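# Swap fluorescent tube for LED tube in fixture

## Task

Remove the old fluorescent tube from the light fixture and set it lying flat on the bottom of the carton; the carton is loose and must finish resting flat with all of it on the bench. Seat the LED tube locked into both lampholders with its white face pointing upward. No tube may break: a tube breaks if it travels quickly while not held by a gripper (for example falling more than a few centimetres) or while it is in contact with anything other than the robot, and a broken tube means failure. Anything that stays in place only because the robot is holding it at the end does not count. Finish by releasing everything and moving the grippers away.

## Robot and tools

Robot: two arms, left_arm and right_arm, each with six joints plus a two-finger gripper. Joint order in every row and every per-joint list: waist, shoulder, elbow, wrist pitch, wrist yaw, wrist roll. Stated ranges (rad): waist -2.618 to 3.054, shoulder 0.000 to 3.142, elbow 0.000 to 3.142, wrist pitch -1.571 to 1.571, wrist yaw -1.571 to 1.571, wrist roll -2.094 to 2.094; the true ends may differ by up to 0.036 rad either way.

Frame: one scene frame with origin on the table surface midway between the arms, +z up, +x out across the table, left_arm on the +y side. The names left/right do not refer to image sides. Bases may be tilted; mounting plates and the metal frame behind the arms are fixed obstacles counted as part of the nearby arm for "too close" messages. Fingers point along the gripper's +z and close along its y. The reported end_effector_position (metres) is the point between the pads, roughly 1 cm short of the tips; quaternion is wxyz. Printed hand positions may be off, more so when reaching far.

Row format (shared by execute_actions and move): a single list of 14 numbers, each in [-1, 1], covering both arms even if one is idle: left_arm's 6 joint values then its opening, then right_arm's 6 joint values then its opening. Joint values are offsets, not poses: scaled so 1.0 equals 1.202 rad (waist), 1.258 (shoulder), 1.238 (elbow), 2.073 (wrist pitch), 2.022 (wrist yaw and wrist roll). Opening is absolute: +1 fully open, -1 closed.

execute_actions(actions): a list of up to 15 actions; each action is a list of up to 15 rows, one per 1/30 s control step, the final row repeated to fill 15 steps (0.5 s). In every row the joint offsets are measured from the angles at the start of that action, not the previous row; for the first action of a call, from the angles in the latest reported state. An empty list just returns state and images. If an action would push a joint more than 0.036 rad beyond its stated end, that action is rejected for both arms; if the first action fails this or any action is malformed, nothing runs. Joints asked past their real end stop there, and the result may print "joint sent to its limit" (absence of that line proves nothing).

move(target, speed, blocking): target is one 14-number row whose offsets are counted from the "Joint positions" in the latest result that printed them. All joints progress proportionally, so the hand traces a curve; duration 0.5 to 10 s. speed (rad/s, 0.01 to 2, default 0.5) caps the joint with the longest travel. Finger openings apply immediately. Moves ignore obstacles and the other arm. blocking=false returns after 0.5 s while motion continues; use wait(0) to check, and call wait or stop before sending new rows or moves. The "move:" line reports the ending (done, off_target, moving, held, fault), limits=held or limits=none, and the joint farthest from target per arm.

wait(seconds): 0 to 10; the robot keeps its last command, a running move continues. stop(): brakes a running move (needs room; fingers keep moving). zoom_image(camera, region): camera is cam_left_wrist or cam_right_wrist (both 616x616 fisheye); region [x0, y0, x1, y1] in pixels from the top-left, at most 504x504. finished_scene(scene): give the current scene's number; it ends the scene permanently and reports success.

Result lines: per-arm gripper pose; Joint positions and Joint velocities (rad, rad/s, then pad gap in m, 0.094 open); Joint targets (where joints are currently being driven); grip_measured (opening on the command scale); joint torques (with per-unit offset, scale and noise); step readings with HELD marking rows held back; "joint command not followed" when the clearance check altered targets; FAULT, MOTOR HOT and OVER-TEMPERATURE FAULT lines.

Motion notes: each joint target is kept within a lead of the measured angle (0.202 waist, 0.258 shoulder, 0.238 elbow, 0.573 wrist pitch, 0.522 wrist yaw/roll), and targets that would shift the gripper over 70 mm are scaled back, so big steps span several actions; finish an incomplete motion in the next action. Sending zero offsets can let an arm droop; first command offsets back to the desired angles, then zeros, extending if a joint lags.

Gripping: to hold, command an opening below grip_measured (about 0.03 below for a firm grip, less for gentler). Readings may be off by about 1 mm. Pad force limit roughly 50-62 N, less on thin parts.

Avoid: dropping tubes or letting them slide or bump anything while free; fast contact or pressing far past a contact point; tipping or pushing the carton off the bench; knocking anything off the table; arms colliding or pressing on each other. Long loaded holds heat motors: 90 °C halts that arm for 10 s, 100 °C makes it go limp and fall. Objects can occasionally be nudged by outside disturbances. Finish with grippers open and clear.

Each tool is called after "Request:" by a JSON object that holds its "name" and its "arguments".

## Session

I'll start by looking at the current state.

Request:
{"name": "execute_actions", "arguments": {"actions": []}}

Scene clock: 0.00 s.
left_arm: end_effector_position=(+0.3701, +0.2419, +0.3413) grip_measured=+1.000 end_effector_quat_wxyz=(-0.119, -0.416, +0.742, -0.511) | right_arm: end_effector_position=(+0.3315, -0.0925, +0.2030) grip_measured=+1.000 end_effector_quat_wxyz=(+0.084, +0.323, +0.694, +0.638)
Joint names: [waist, shoulder, elbow, wrist pitch, wrist yaw, wrist roll]
Joint positions: left_arm=[ 0.169  1.702  1.9   -1.422  1.073 -1.13   0.094] | right_arm=[ 0.302  1.497  0.712  0.534 -0.81   1.692  0.094]
Joint velocities: left_arm=[-0.002 -0.007  0.002  0.022 -0.037 -0.037  0.   ] | right_arm=[ 0.002 -0.002  0.002 -0.007  0.051 -0.007  0.   ]
Joint torques (N m, as the arm reports them, + toward a larger angle): no reading
Motor temperatures (°C, as the motors report them): left_arm=[28 26 29 25 27 25] | right_arm=[29 27 28 28 25 28]
Joint targets: left_arm=[0.169 1.692 1.909 -1.422 1.085 -1.126] | right_arm=[0.302 1.485 0.725 0.546 -0.813 1.686]

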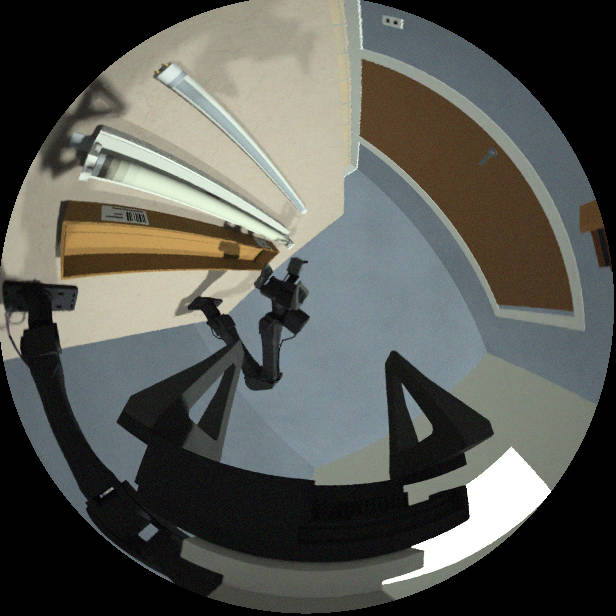

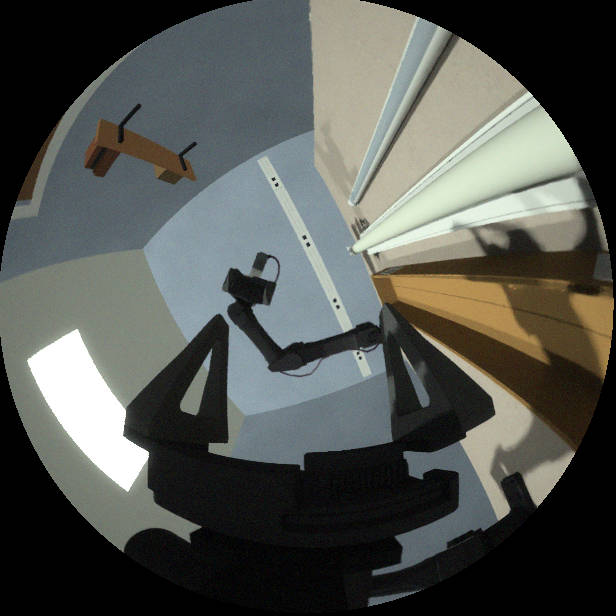

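Request:
{"name": "move", "arguments": {"target": [-0.1406, -0.1606, -0.2423, -0.0376, -0.5307, 0.5589, 1, -0.168, 0.0024, 0.7173, -0.9812, 0.4006, -0.8368, 1], "speed": 0.9}}

Scene clock: 52.00 s.
left_arm: end_effector_position=(+0.3079, +0.3453, +0.2182) grip_measured=+1.000 end_effector_quat_wxyz=(+0.081, +0.026, +0.996, -0.008) | right_arm: end_effector_position=(+0.2361, -0.2934, +0.2133) grip_measured=+1.000 end_effector_quat_wxyz=(+0.076, +0.011, +0.997, +0.004)
Joint names: [waist, shoulder, elbow, wrist pitch, wrist yaw, wrist roll]
Joint positions: left_arm=[ 0.008  1.528  1.614 -1.494  0.009 -0.009  0.094] | right_arm=[ 0.111  1.497  1.567 -1.488 -0.008  0.01   0.094]
Joint velocities: left_arm=[ 0.002 -0.007 -0.012 -0.037  0.051  0.051  0.   ] | right_arm=[ 0.002 -0.022 -0.007  0.022 -0.081 -0.037  0.   ]
Joint torques (N m, as the arm reports them, + toward a larger angle): left_arm=[-0.8  -7.32  3.87  0.48 -0.14  0.09] | right_arm=[-0.79 -5.87  8.03  0.41  0.09 -0.08]
Motor temperatures (°C, as the motors report them): left_arm=[29 30 32 26 28 25] | right_arm=[29 30 31 32 25 28]
Joint targets: left_arm=[-0.000 1.500 1.600 -1.500 0.000 0.000] | right_arm=[0.100 1.500 1.600 -1.500 -0.001 -0.000]
move: off_target (left_arm, right_arm); limits=none; left_arm: farthest joint: the shoulder, 0.028 radians from its target (0.202 radians at the start); right_arm: farthest joint: the elbow, 0.033 radians from its target (0.888 radians at the start)

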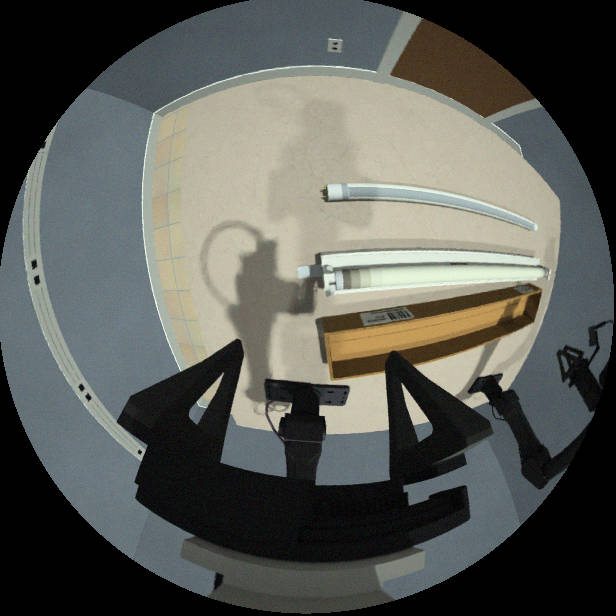

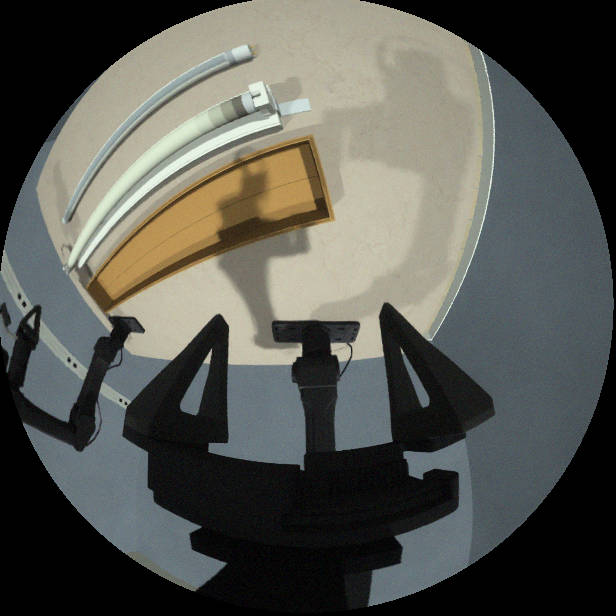

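Request:
{"name": "zoom_image", "arguments": {"camera": "cam_left_wrist", "region": [270, 160, 430, 320]}}

Request:
{"name": "zoom_image", "arguments": {"camera": "cam_right_wrist", "region": [180, 30, 340, 190]}}

Region (270, 160, 430, 320) of cam_left_wrist's 616x616 image, scaled by 3.150, with more detail than that image has.

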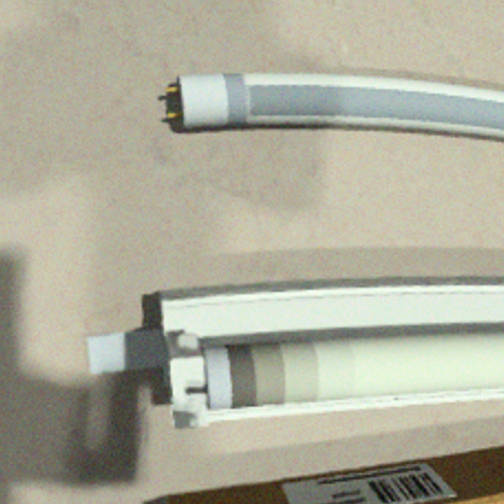

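Region (180, 30, 340, 190) of cam_right_wrist's 616x616 image, scaled by 3.150, with more detail than that image has.

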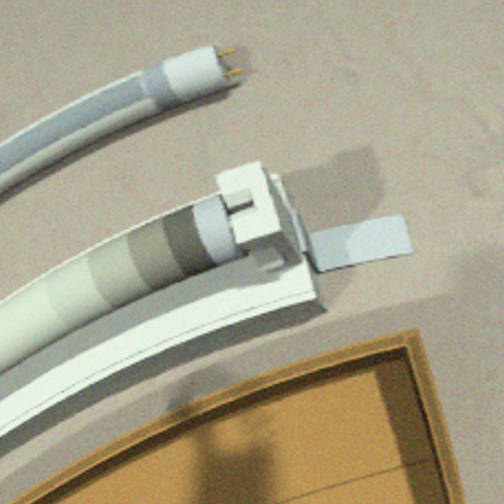

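Request:
{"name": "move", "arguments": {"target": [0, 0.28, 0.29, 0, 0, 0, 1, 0, 0.36, 0.39, 0, 0, 0, 1], "speed": 0.6}}

Scene clock: 113.73 s.
left_arm: end_effector_position=(+0.3944, +0.3401, +0.1974) grip_measured=+1.000 end_effector_quat_wxyz=(+0.066, +0.026, +0.997, -0.007) | right_arm: end_effector_position=(+0.3509, -0.2949, +0.1910) grip_measured=+1.000 end_effector_quat_wxyz=(+0.067, +0.011, +0.998, +0.004)
Joint names: [waist, shoulder, elbow, wrist pitch, wrist yaw, wrist roll]
Joint positions: left_arm=[ 0.008  1.88   1.936 -1.494  0.009 -0.009  0.094] | right_arm=[ 0.111  1.954  2.011 -1.492 -0.008  0.009  0.094]
Joint velocities: left_arm=[ 0.002 -0.012 -0.012 -0.037 -0.022 -0.037  0.   ] | right_arm=[-0.007  0.002  0.017  0.022 -0.051 -0.081  0.   ]
Joint torques (N m, as the arm reports them, + toward a larger angle): left_arm=[ 0.07 -8.19  7.92  0.48 -0.01 -0.01] | right_arm=[  0.08 -11.3    8.44   0.53   0.02  -0.03]
Motor temperatures (°C, as the motors report them): left_arm=[29 31 32 26 27 25] | right_arm=[29 29 33 30 25 28]
Joint targets: left_arm=[0.008 1.880 1.973 -1.494 0.009 -0.009] | right_arm=[0.111 1.950 2.050 -1.488 -0.008 0.010]
move: off_target (left_arm, right_arm); limits=none; left_arm: farthest joint: the elbow, 0.037 radians from its target (0.359 radians at the start); right_arm: farthest joint: the elbow, 0.039 radians from its target (0.483 radians at the start)

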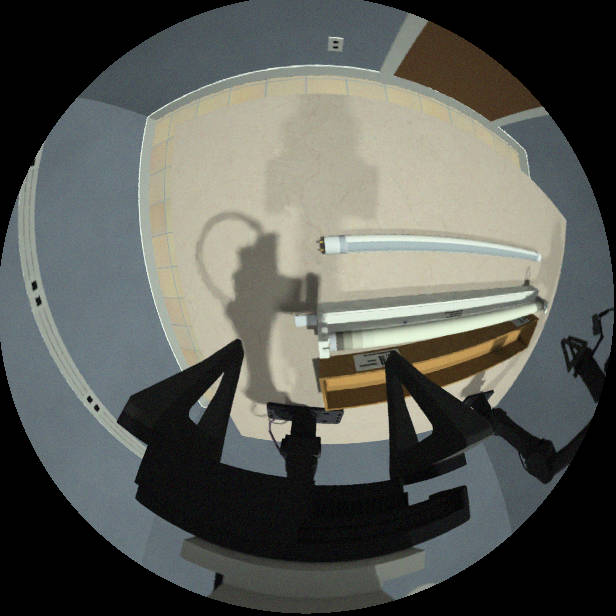

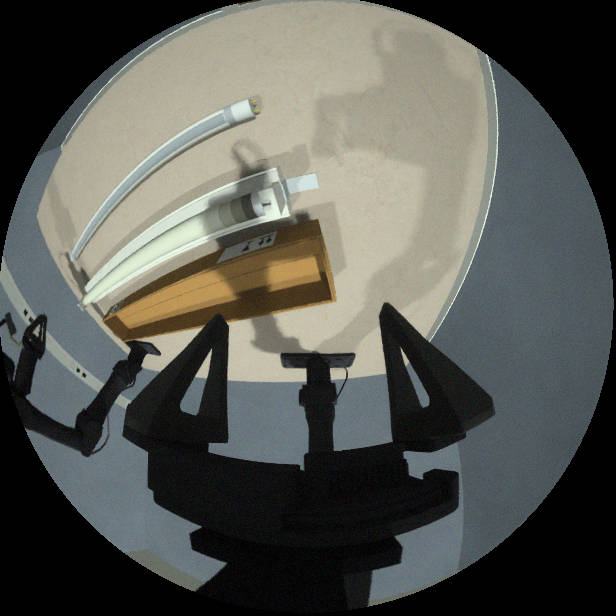

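Request:
{"name": "zoom_image", "arguments": {"camera": "cam_left_wrist", "region": [250, 220, 450, 420]}}

Request:
{"name": "zoom_image", "arguments": {"camera": "cam_right_wrist", "region": [190, 80, 370, 260]}}

Region (250, 220, 450, 420) of cam_left_wrist's 616x616 image, scaled by 2.520, with more detail than that image has.

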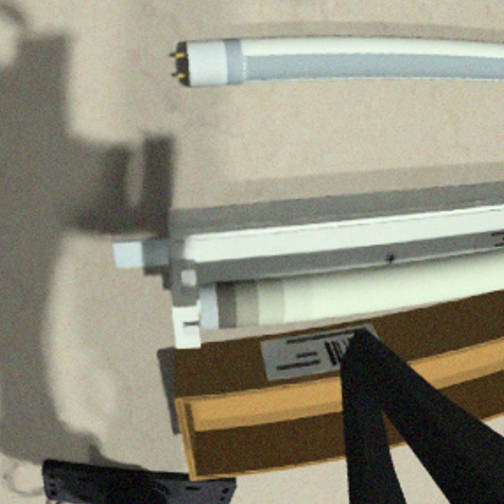

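Region (190, 80, 370, 260) of cam_right_wrist's 616x616 image, scaled by 2.800, with more detail than that image has.

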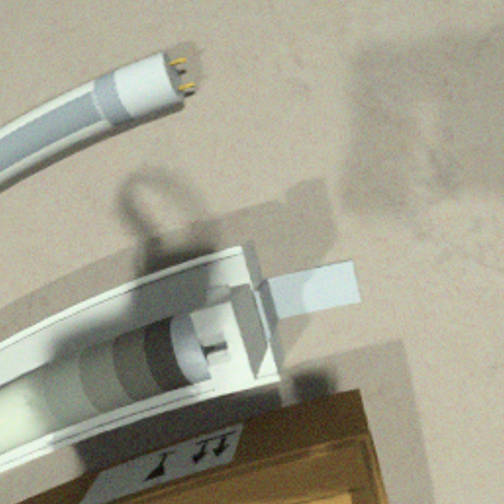

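Request:
{"name": "move", "arguments": {"target": [-0.2240, -0.124, -0.3822, 0.0987, -0.0045, -0.998, 1, 0.1966, 0.2456, 0.1897, -0.0152, 0.004, 0.816, 1], "speed": 1.0}}

Scene clock: 236.70 s.
left_arm: end_effector_position=(+0.3246, +0.2611, +0.1208) grip_measured=+1.000 end_effector_quat_wxyz=(+0.004, +0.749, -0.662, +0.003) | right_arm: end_effector_position=(+0.3872, -0.1957, +0.1215) grip_measured=+1.000 end_effector_quat_wxyz=(+0.002, +0.657, +0.754, +0.010)
Joint names: [waist, shoulder, elbow, wrist pitch, wrist yaw, wrist roll]
Joint positions: left_arm=[-0.254  1.754  1.478 -1.292  0.009 -2.017  0.094] | right_arm=[ 0.339  2.262  2.213 -1.503 -0.008  1.65   0.094]
Joint velocities: left_arm=[-0.007  0.012  0.007 -0.066 -0.066 -0.007  0.   ] | right_arm=[-0.012  0.002  0.002  0.007 -0.022 -0.022  0.   ]
Joint torques (N m, as the arm reports them, + toward a larger angle): left_arm=[-0.66 -9.57  3.97  0.25 -0.12 -0.11] | right_arm=[  0.77 -13.54   8.04   0.04   0.13   0.09]
Motor temperatures (°C, as the motors report them): left_arm=[29 35 39 26 27 25] | right_arm=[29 35 35 29 25 28]
Joint targets: left_arm=[-0.261 1.725 1.463 -1.289 -0.000 -2.027] | right_arm=[0.347 2.263 2.246 -1.524 0.000 1.659]
move: off_target (left_arm, right_arm); limits=none; left_arm: farthest joint: the shoulder, 0.030 radians from its target (0.156 radians at the start); right_arm: farthest joint: the elbow, 0.033 radians from its target (0.235 radians at the start)

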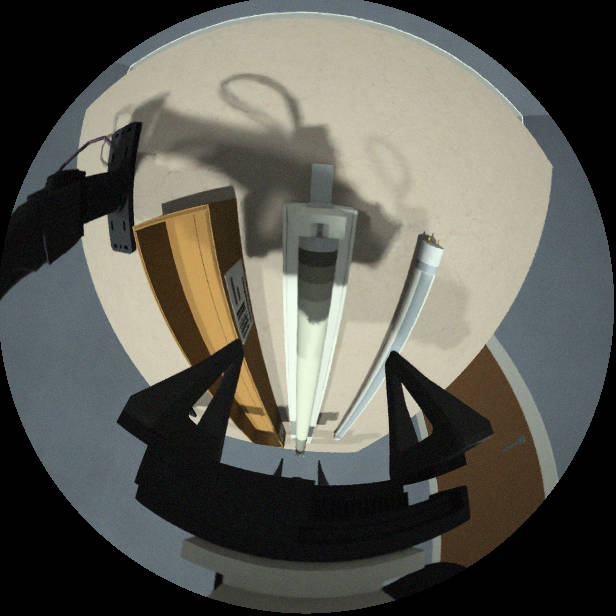

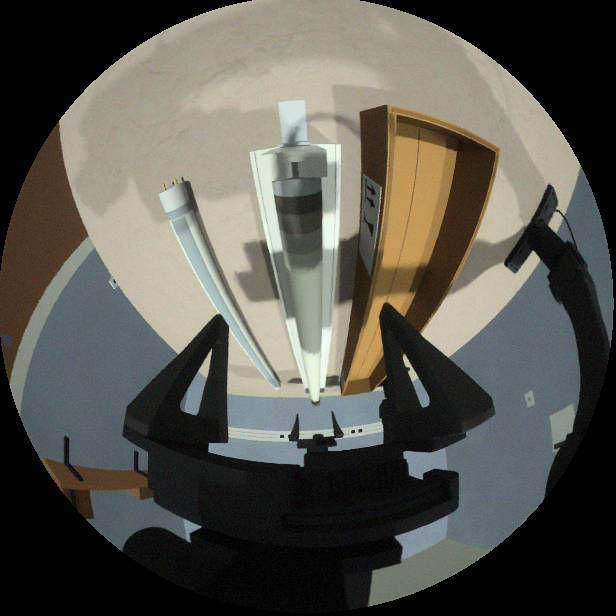

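Request:
{"name": "zoom_image", "arguments": {"camera": "cam_left_wrist", "region": [250, 150, 400, 300]}}

Request:
{"name": "zoom_image", "arguments": {"camera": "cam_right_wrist", "region": [225, 90, 375, 240]}}

Request:
{"name": "zoom_image", "arguments": {"camera": "cam_right_wrist", "region": [265, 360, 365, 460]}}

Request:
{"name": "zoom_image", "arguments": {"camera": "cam_left_wrist", "region": [250, 400, 350, 500]}}

Region (250, 150, 400, 300) of cam_left_wrist's 616x616 image, scaled by 3.360, with more detail than that image has.

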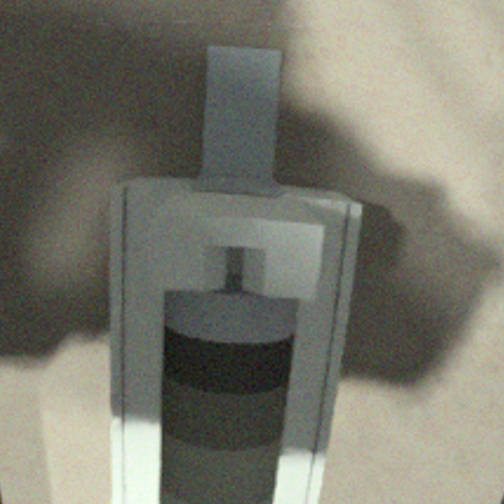

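Region (225, 90, 375, 240) of cam_right_wrist's 616x616 image, scaled by 3.360, with more detail than that image has.

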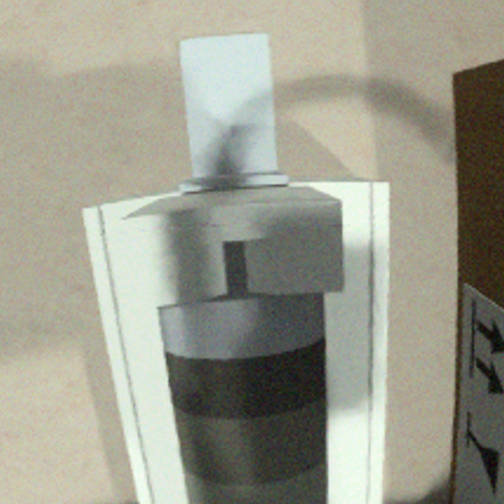

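Region (265, 360, 365, 460) of cam_right_wrist's 616x616 image, scaled by 5.040, with more detail than that image has.

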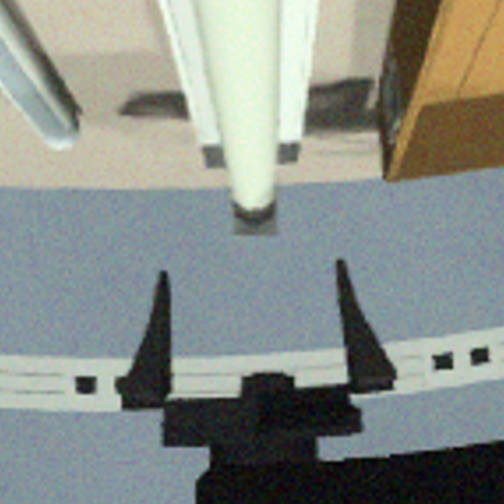

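Region (250, 400, 350, 500) of cam_left_wrist's 616x616 image, scaled by 5.040, with more detail than that image has.

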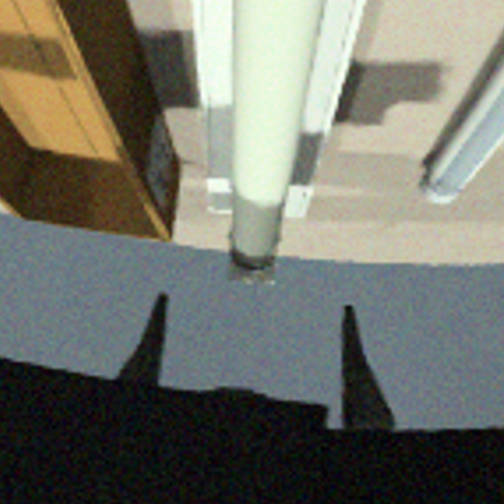

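Request:
{"name": "move", "arguments": {"target": [0, 0.0087, -0.1526, 0.0907, -0.009, -0.01, 0.15, 0, -0.0318, -0.1801, 0.0907, 0.008, 0, 0.15], "speed": 0.2}}

Scene clock: 279.93 s.
left_arm: end_effector_position=(+0.3220, +0.2628, +0.0770) grip_measured=+0.153 end_effector_quat_wxyz=(-0.000, +0.753, -0.658, +0.007) | right_arm: end_effector_position=(+0.3826, -0.1972, +0.0678) grip_measured=+0.153 end_effector_quat_wxyz=(-0.008, +0.657, +0.754, -0.006)
Joint names: [waist, shoulder, elbow, wrist pitch, wrist yaw, wrist roll]
Joint positions: left_arm=[-0.254  1.754  1.303 -1.107  0.004 -2.028  0.054] | right_arm=[ 0.339  2.262  1.998 -1.326 -0.005  1.65   0.054]
Joint velocities: left_arm=[-0.007 -0.017  0.007  0.037  0.007  0.022  0.001] | right_arm=[ 0.002  0.007 -0.012 -0.037  0.051  0.066 -0.001]
Joint torques (N m, as the arm reports them, + toward a larger angle): left_arm=[ 0.06 -6.14  3.96  0.28 -0.18 -0.1 ] | right_arm=[ -0.05 -17.44   5.29   0.31   0.16  -0.03]
Motor temperatures (°C, as the motors report them): left_arm=[29 37 35 26 27 25] | right_arm=[29 38 35 29 25 28]
Joint targets: left_arm=[-0.254 1.765 1.289 -1.104 -0.009 -2.037] | right_arm=[0.339 2.222 1.990 -1.315 0.009 1.649]
move: off_target (right_arm); limits=none; left_arm: farthest joint: the elbow, 0.014 radians from its target (0.189 radians at the start); right_arm: farthest joint: the shoulder, 0.040 radians from its target (0.040 radians at the start)

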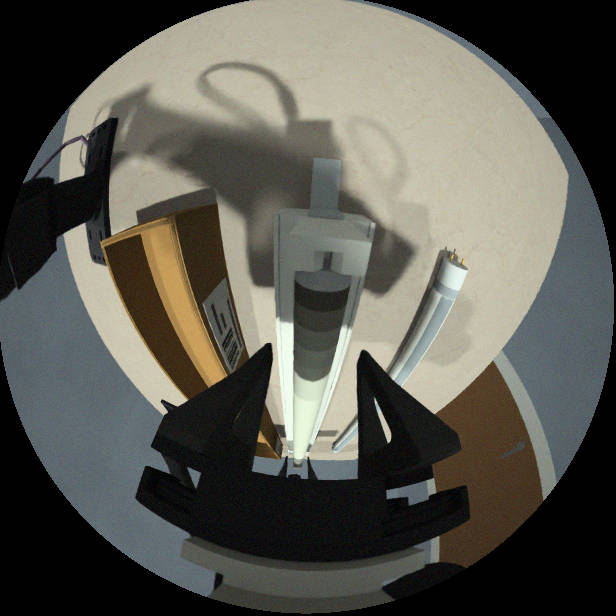

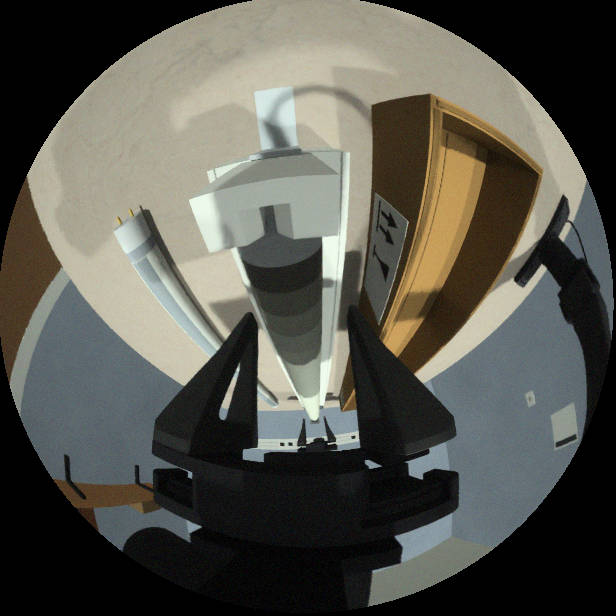

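Request:
{"name": "zoom_image", "arguments": {"camera": "cam_right_wrist", "region": [275, 380, 355, 460]}}

Request:
{"name": "zoom_image", "arguments": {"camera": "cam_left_wrist", "region": [260, 420, 340, 500]}}

Request:
{"name": "zoom_image", "arguments": {"camera": "cam_right_wrist", "region": [180, 140, 400, 360]}}

Region (275, 380, 355, 460) of cam_right_wrist's 616x616 image, scaled by 6.300, with more detail than that image has.

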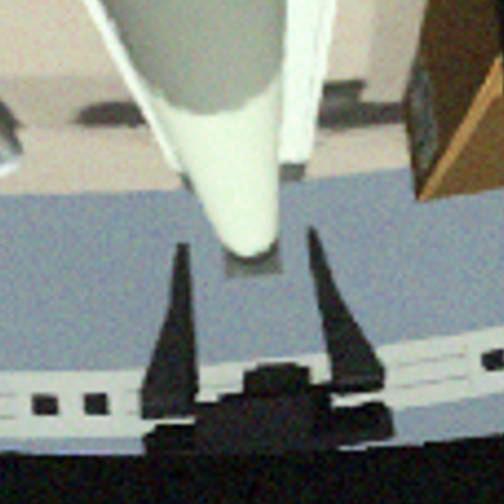

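Region (260, 420, 340, 500) of cam_left_wrist's 616x616 image, scaled by 6.300, with more detail than that image has.

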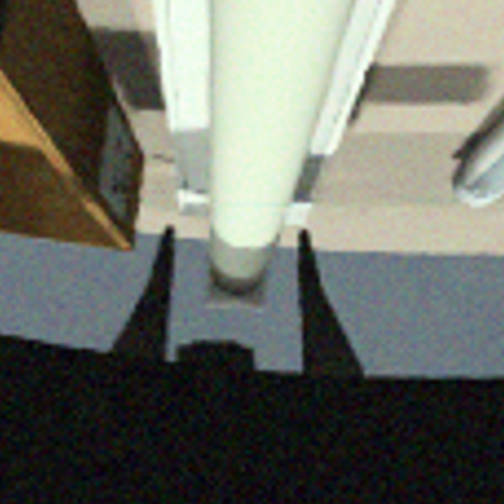

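Region (180, 140, 400, 360) of cam_right_wrist's 616x616 image, scaled by 2.291, with more detail than that image has.

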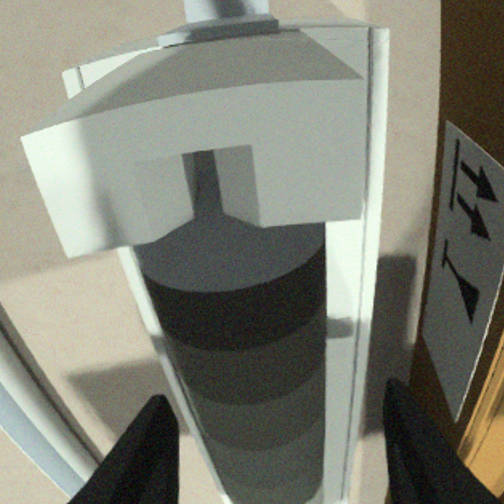

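Request:
{"name": "move", "arguments": {"target": [0, 0, 0, 0, 0, 0, 0.15, 0, -0.02, 0.005, 0.0125, 0.004, 0, -0.52], "speed": 0.1}}

Scene clock: 298.37 s.
left_arm: end_effector_position=(+0.3221, +0.2628, +0.0770) grip_measured=+0.153 end_effector_quat_wxyz=(-0.001, +0.753, -0.658, +0.007) | right_arm: end_effector_position=(+0.3848, -0.1967, +0.0677) grip_measured=-0.472 end_effector_quat_wxyz=(-0.005, +0.658, +0.753, -0.003)
Joint names: [waist, shoulder, elbow, wrist pitch, wrist yaw, wrist roll]
Joint positions: left_arm=[-0.254  1.754  1.303 -1.106  0.004 -2.028  0.054] | right_arm=[ 0.339  2.262  1.998 -1.317 -0.005  1.651  0.025]
Joint velocities: left_arm=[-0.007  0.002  0.017  0.007 -0.037 -0.022 -0.001] | right_arm=[-0.007  0.012  0.007  0.051 -0.007 -0.007 -0.001]
Joint torques (N m, as the arm reports them, + toward a larger angle): left_arm=[ 0.09 -7.06  5.03  0.23 -0.02  0.  ] | right_arm=[  0.02 -16.09   6.34   0.38   0.11  -0.02]
Motor temperatures (°C, as the motors report them): left_arm=[29 35 35 26 27 25] | right_arm=[29 41 34 29 25 28]
Joint targets: left_arm=[-0.254 1.754 1.303 -1.107 0.005 -2.028] | right_arm=[0.339 2.237 2.004 -1.301 0.003 1.650]
move: off_target (right_arm); limits=none; left_arm: farthest joint: the wrist pitch, 0.001 radians from its target (0.001 radians at the start); right_arm: farthest joint: the shoulder, 0.025 radians from its target (0.025 radians at the start)

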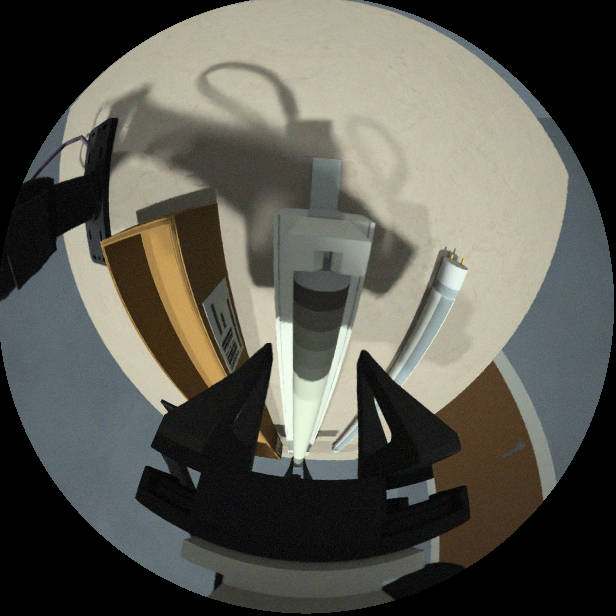

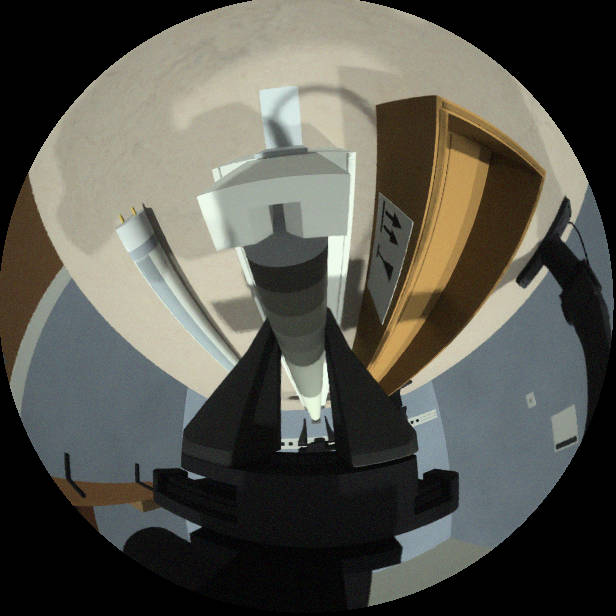

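Request:
{"name": "move", "arguments": {"target": [0, 0, 0, 0, 0, 0, 0.15, 0.0128, -0.2432, -0.378, 0.2248, 0.02, 0.003, -0.52], "speed": 0.3}}

Scene clock: 305.30 s.
left_arm: end_effector_position=(+0.3221, +0.2628, +0.0770) grip_measured=+0.153 end_effector_quat_wxyz=(-0.001, +0.753, -0.658, +0.007) | right_arm: end_effector_position=(+0.3863, -0.1967, +0.0699) grip_measured=-0.472 end_effector_quat_wxyz=(+0.085, +0.652, +0.746, +0.103)
Joint names: [waist, shoulder, elbow, wrist pitch, wrist yaw, wrist roll]
Joint positions: left_arm=[-0.254  1.754  1.303 -1.106  0.004 -2.028  0.054] | right_arm=[ 0.347  1.987  1.545 -0.862  0.016  1.658  0.025]
Joint velocities: left_arm=[-0.007 -0.002 -0.012 -0.022 -0.007  0.022 -0.   ] | right_arm=[-0.012 -0.007 -0.007 -0.051 -0.007 -0.066 -0.   ]
Joint torques (N m, as the arm reports them, + toward a larger angle): left_arm=[ 0.06 -7.06  5.05  0.24 -0.02 -0.01] | right_arm=[  0.78 -14.52   5.16   0.85   0.22   0.01]
Motor temperatures (°C, as the motors report them): left_arm=[29 35 35 26 27 25] | right_arm=[29 41 33 29 25 28]
Joint targets: left_arm=[-0.254 1.754 1.303 -1.106 0.004 -2.028] | right_arm=[0.354 1.956 1.530 -0.851 0.036 1.657]
move: off_target (right_arm); limits=none; left_arm: farthest joint: the waist, 0.000 radians from its target (0.000 radians at the start); right_arm: farthest joint: the shoulder, 0.031 radians from its target (0.306 radians at the start)

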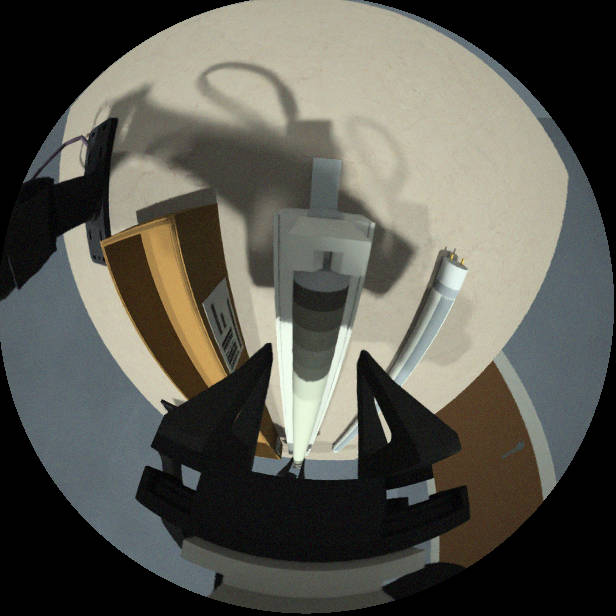

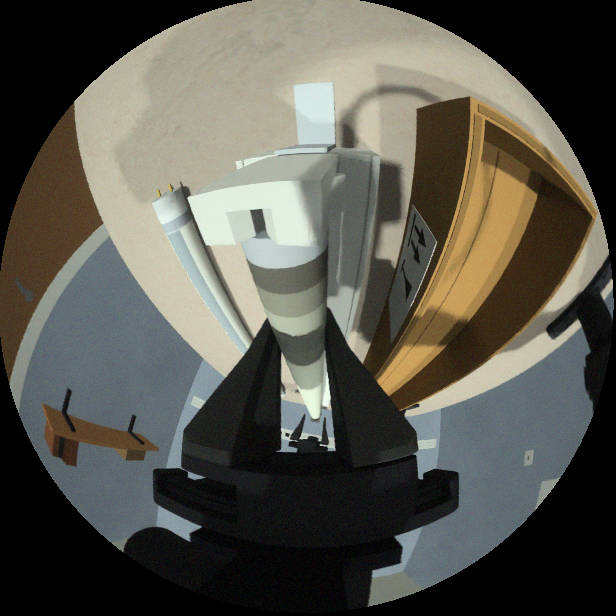

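Request:
{"name": "move", "arguments": {"target": [0, 0, 0, 0, 0, 0, 0.15, 0.0145, -0.1728, -0.2977, 0.2122, 0.0257, 0, -0.52], "speed": 0.35}}

Scene clock: 311.13 s.
left_arm: end_effector_position=(+0.3221, +0.2628, +0.0770) grip_measured=+0.153 end_effector_quat_wxyz=(-0.001, +0.753, -0.658, +0.007) | right_arm: end_effector_position=(+0.3870, -0.1980, +0.0713) grip_measured=-0.472 end_effector_quat_wxyz=(+0.171, +0.636, +0.726, +0.197)
Joint names: [waist, shoulder, elbow, wrist pitch, wrist yaw, wrist roll]
Joint positions: left_arm=[-0.254  1.754  1.303 -1.106  0.004 -2.028  0.054] | right_arm=[ 0.357  1.797  1.192 -0.44   0.048  1.658  0.025]
Joint velocities: left_arm=[-0.032 -0.007 -0.012  0.007  0.022  0.007 -0.   ] | right_arm=[-0.007 -0.002  0.012  0.007 -0.022  0.007 -0.   ]
Joint torques (N m, as the arm reports them, + toward a larger angle): left_arm=[ 0.07 -7.05  5.04  0.24 -0.02  0.  ] | right_arm=[  0.62 -12.41   5.15   1.38   0.26  -0.02]
Motor temperatures (°C, as the motors report them): left_arm=[29 35 36 26 27 25] | right_arm=[29 41 33 29 25 28]
Joint targets: left_arm=[-0.254 1.754 1.303 -1.106 0.004 -2.028] | right_arm=[0.364 1.770 1.176 -0.422 0.068 1.657]
move: off_target (right_arm); limits=none; left_arm: farthest joint: the waist, 0.000 radians from its target (0.000 radians at the start); right_arm: farthest joint: the shoulder, 0.027 radians from its target (0.217 radians at the start)

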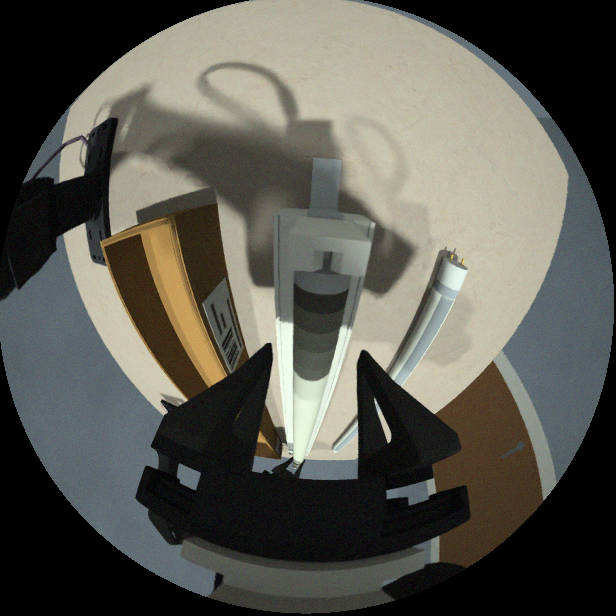

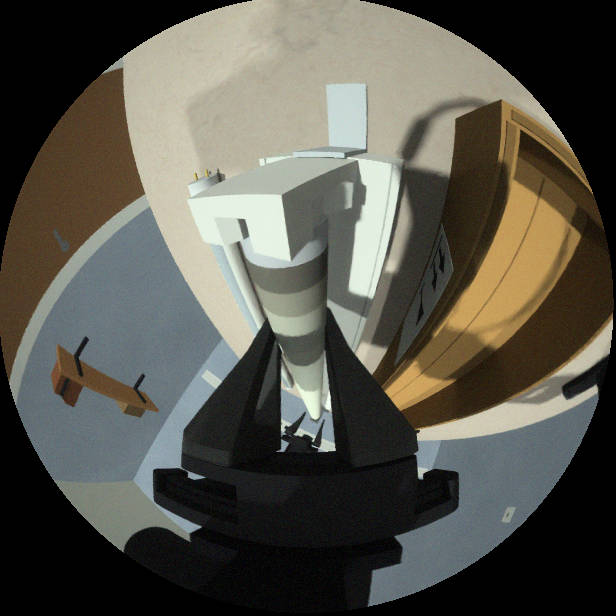

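Request:
{"name": "move", "arguments": {"target": [0, 0, 0, 0, 0, 0, 0.15, 0.0165, -0.1071, -0.2691, 0.2424, 0.0262, -0.0084, -0.52], "speed": 0.35}}

Request:
{"name": "zoom_image", "arguments": {"camera": "cam_left_wrist", "region": [280, 215, 380, 315]}}

Scene clock: 320.03 s.
left_arm: end_effector_position=(+0.3221, +0.2628, +0.0770) grip_measured=+0.153 end_effector_quat_wxyz=(-0.001, +0.753, -0.658, +0.007) | right_arm: end_effector_position=(+0.3872, -0.1978, +0.0733) grip_measured=-0.472 end_effector_quat_wxyz=(+0.258, +0.607, +0.692, +0.295)
Joint names: [waist, shoulder, elbow, wrist pitch, wrist yaw, wrist roll]
Joint positions: left_arm=[-0.254  1.754  1.303 -1.106  0.004 -2.028  0.054] | right_arm=[0.371 1.68  0.873 0.038 0.083 1.653 0.025]
Joint velocities: left_arm=[ 0.012  0.002 -0.007 -0.022  0.11  -0.037 -0.001] | right_arm=[-0.007  0.012 -0.002  0.051 -0.022  0.022  0.001]
Joint torques (N m, as the arm reports them, + toward a larger angle): left_arm=[ 0.06 -7.07  5.05  0.24 -0.03 -0.01] | right_arm=[  0.42 -10.14   5.41   1.84   0.22  -0.11]
Motor temperatures (°C, as the motors report them): left_arm=[29 35 36 26 27 25] | right_arm=[29 39 33 30 25 28]
Joint targets: left_arm=[-0.254 1.754 1.303 -1.106 0.004 -2.028] | right_arm=[0.377 1.662 0.859 0.063 0.101 1.641]
move: off_target (right_arm); limits=none; left_arm: farthest joint: the waist, 0.000 radians from its target (0.000 radians at the start); right_arm: farthest joint: the wrist pitch, 0.024 radians from its target (0.502 radians at the start)

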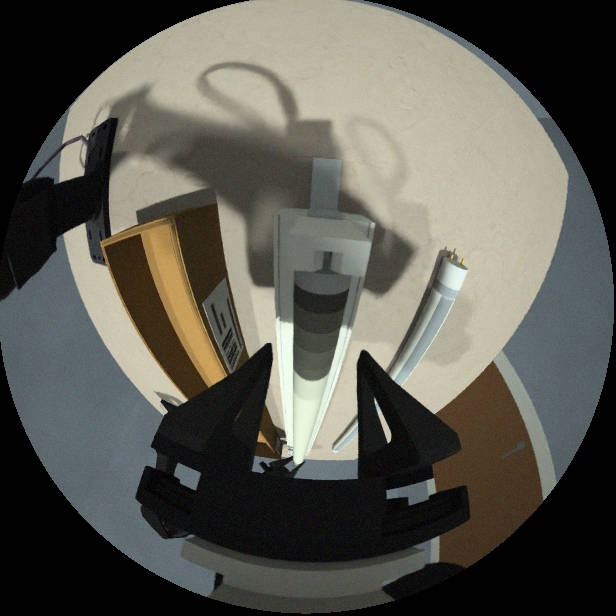

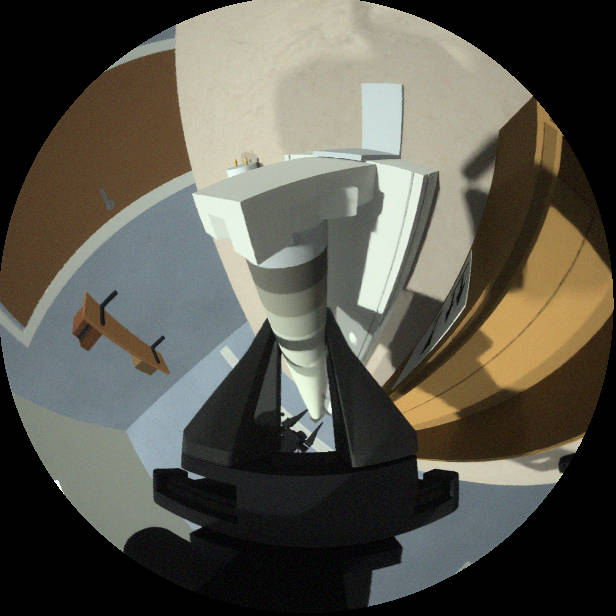

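Region (280, 215, 380, 315) of cam_left_wrist's 616x616 image, scaled by 5.040, with more detail than that image has.

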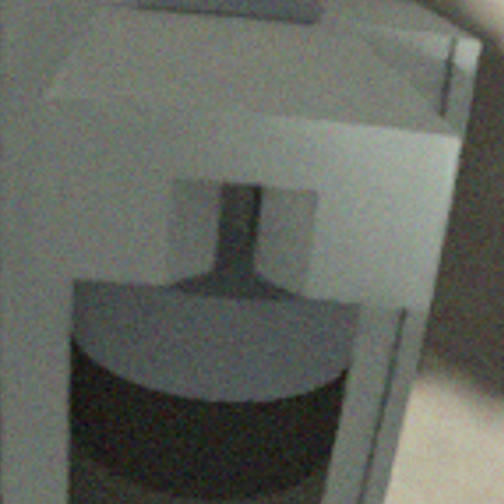

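Request:
{"name": "move", "arguments": {"target": [0, 0, -0.0654, 0.042, 0, 0, 0.15, 0, -0.007, 0, 0.006, 0, 0, -0.52], "speed": 0.15}}

Request:
{"name": "move", "arguments": {"target": [0, 0, 0, 0, 0, 0, -0.52, 0, -0.007, 0, 0.006, 0, 0, -0.52], "speed": 0.15}}

Scene clock: 332.03 s.
left_arm: end_effector_position=(+0.3223, +0.2627, +0.0608) grip_measured=+0.153 end_effector_quat_wxyz=(-0.004, +0.753, -0.658, +0.015) | right_arm: end_effector_position=(+0.3872, -0.1977, +0.0733) grip_measured=-0.472 end_effector_quat_wxyz=(+0.258, +0.607, +0.692, +0.295)
Joint names: [waist, shoulder, elbow, wrist pitch, wrist yaw, wrist roll]
Joint positions: left_arm=[-0.254  1.754  1.236 -1.023  0.004 -2.028  0.054] | right_arm=[0.371 1.68  0.873 0.038 0.083 1.653 0.025]
Joint velocities: left_arm=[-0.002 -0.012 -0.002 -0.037 -0.007 -0.081 -0.001] | right_arm=[ 0.007 -0.007 -0.027  0.007 -0.037 -0.007 -0.001]
Joint torques (N m, as the arm reports them, + toward a larger angle): left_arm=[ 0.07 -7.03  3.89  0.32 -0.03 -0.01] | right_arm=[-0.11 -9.33  6.27  1.67  0.09 -0.01]
Motor temperatures (°C, as the motors report them): left_arm=[29 35 36 26 27 25] | right_arm=[29 38 33 31 25 28]
Joint targets: left_arm=[-0.254 1.754 1.222 -1.020 0.004 -2.028] | right_arm=[0.371 1.671 0.873 0.050 0.083 1.653]
move: done; limits=none; left_arm: farthest joint: the elbow, 0.014 radians from its target (0.081 radians at the start); right_arm: farthest joint: the wrist pitch, 0.012 radians from its target (0.012 radians at the start)

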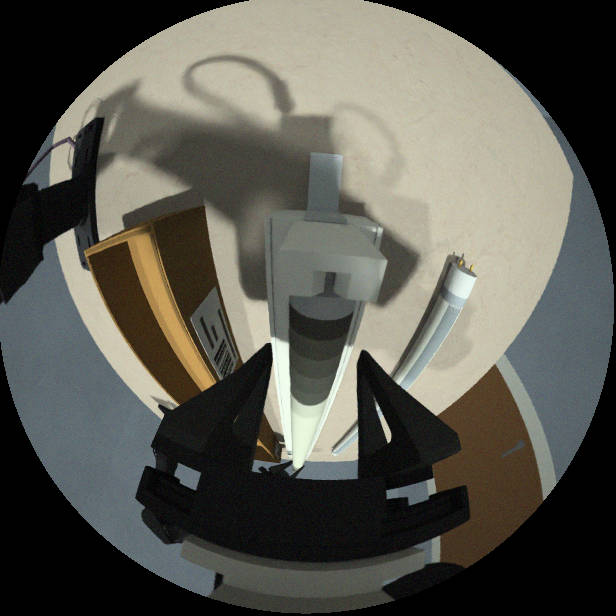

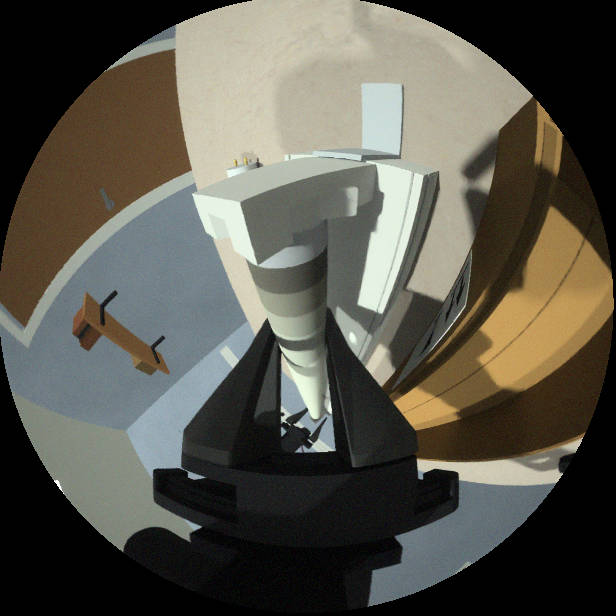

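Scene clock: 332.73 s.
left_arm: end_effector_position=(+0.3213, +0.2625, +0.0608) grip_measured=-0.479 end_effector_quat_wxyz=(-0.002, +0.753, -0.658, +0.014) | right_arm: end_effector_position=(+0.3872, -0.1976, +0.0733) grip_measured=-0.472 end_effector_quat_wxyz=(+0.258, +0.606, +0.692, +0.295)
Joint names: [waist, shoulder, elbow, wrist pitch, wrist yaw, wrist roll]
Joint positions: left_arm=[-0.254  1.754  1.236 -1.027  0.008 -2.027  0.024] | right_arm=[0.371 1.68  0.873 0.038 0.082 1.653 0.025]
Joint velocities: left_arm=[-0.012  0.007  0.007  0.007  0.007  0.037  0.   ] | right_arm=[-0.002 -0.007 -0.007  0.007  0.022 -0.037 -0.001]
Joint torques (N m, as the arm reports them, + toward a larger angle): left_arm=[ 0.06 -7.03  5.    0.32 -0.05 -0.02] | right_arm=[ 0.01 -9.26  6.21  1.69  0.1   0.  ]
Motor temperatures (°C, as the motors report them): left_arm=[29 35 36 26 27 25] | right_arm=[29 38 33 31 25 28]
Joint targets: left_arm=[-0.254 1.754 1.236 -1.023 0.005 -2.028] | right_arm=[0.371 1.671 0.873 0.051 0.083 1.653]
move: done; limits=none; left_arm: farthest joint: the wrist pitch, 0.004 radians from its target (0.000 radians at the start); right_arm: farthest joint: the wrist pitch, 0.012 radians from its target (0.012 radians at the start)

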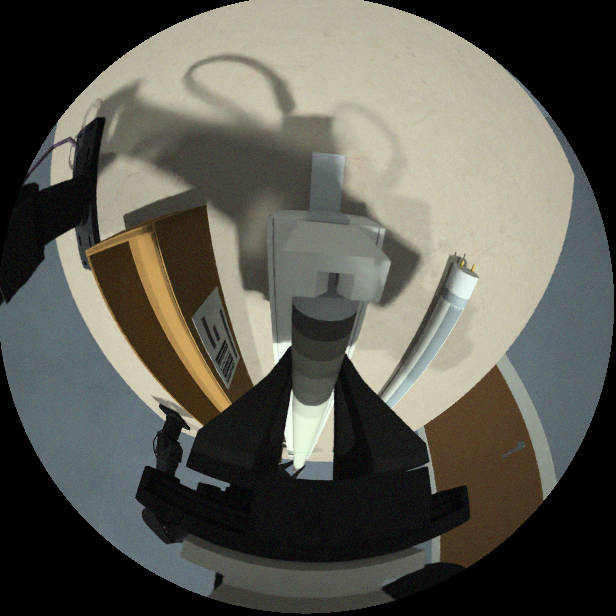

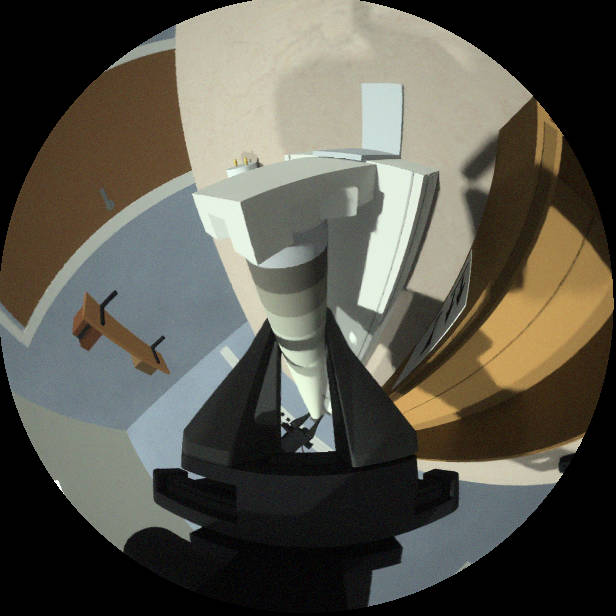

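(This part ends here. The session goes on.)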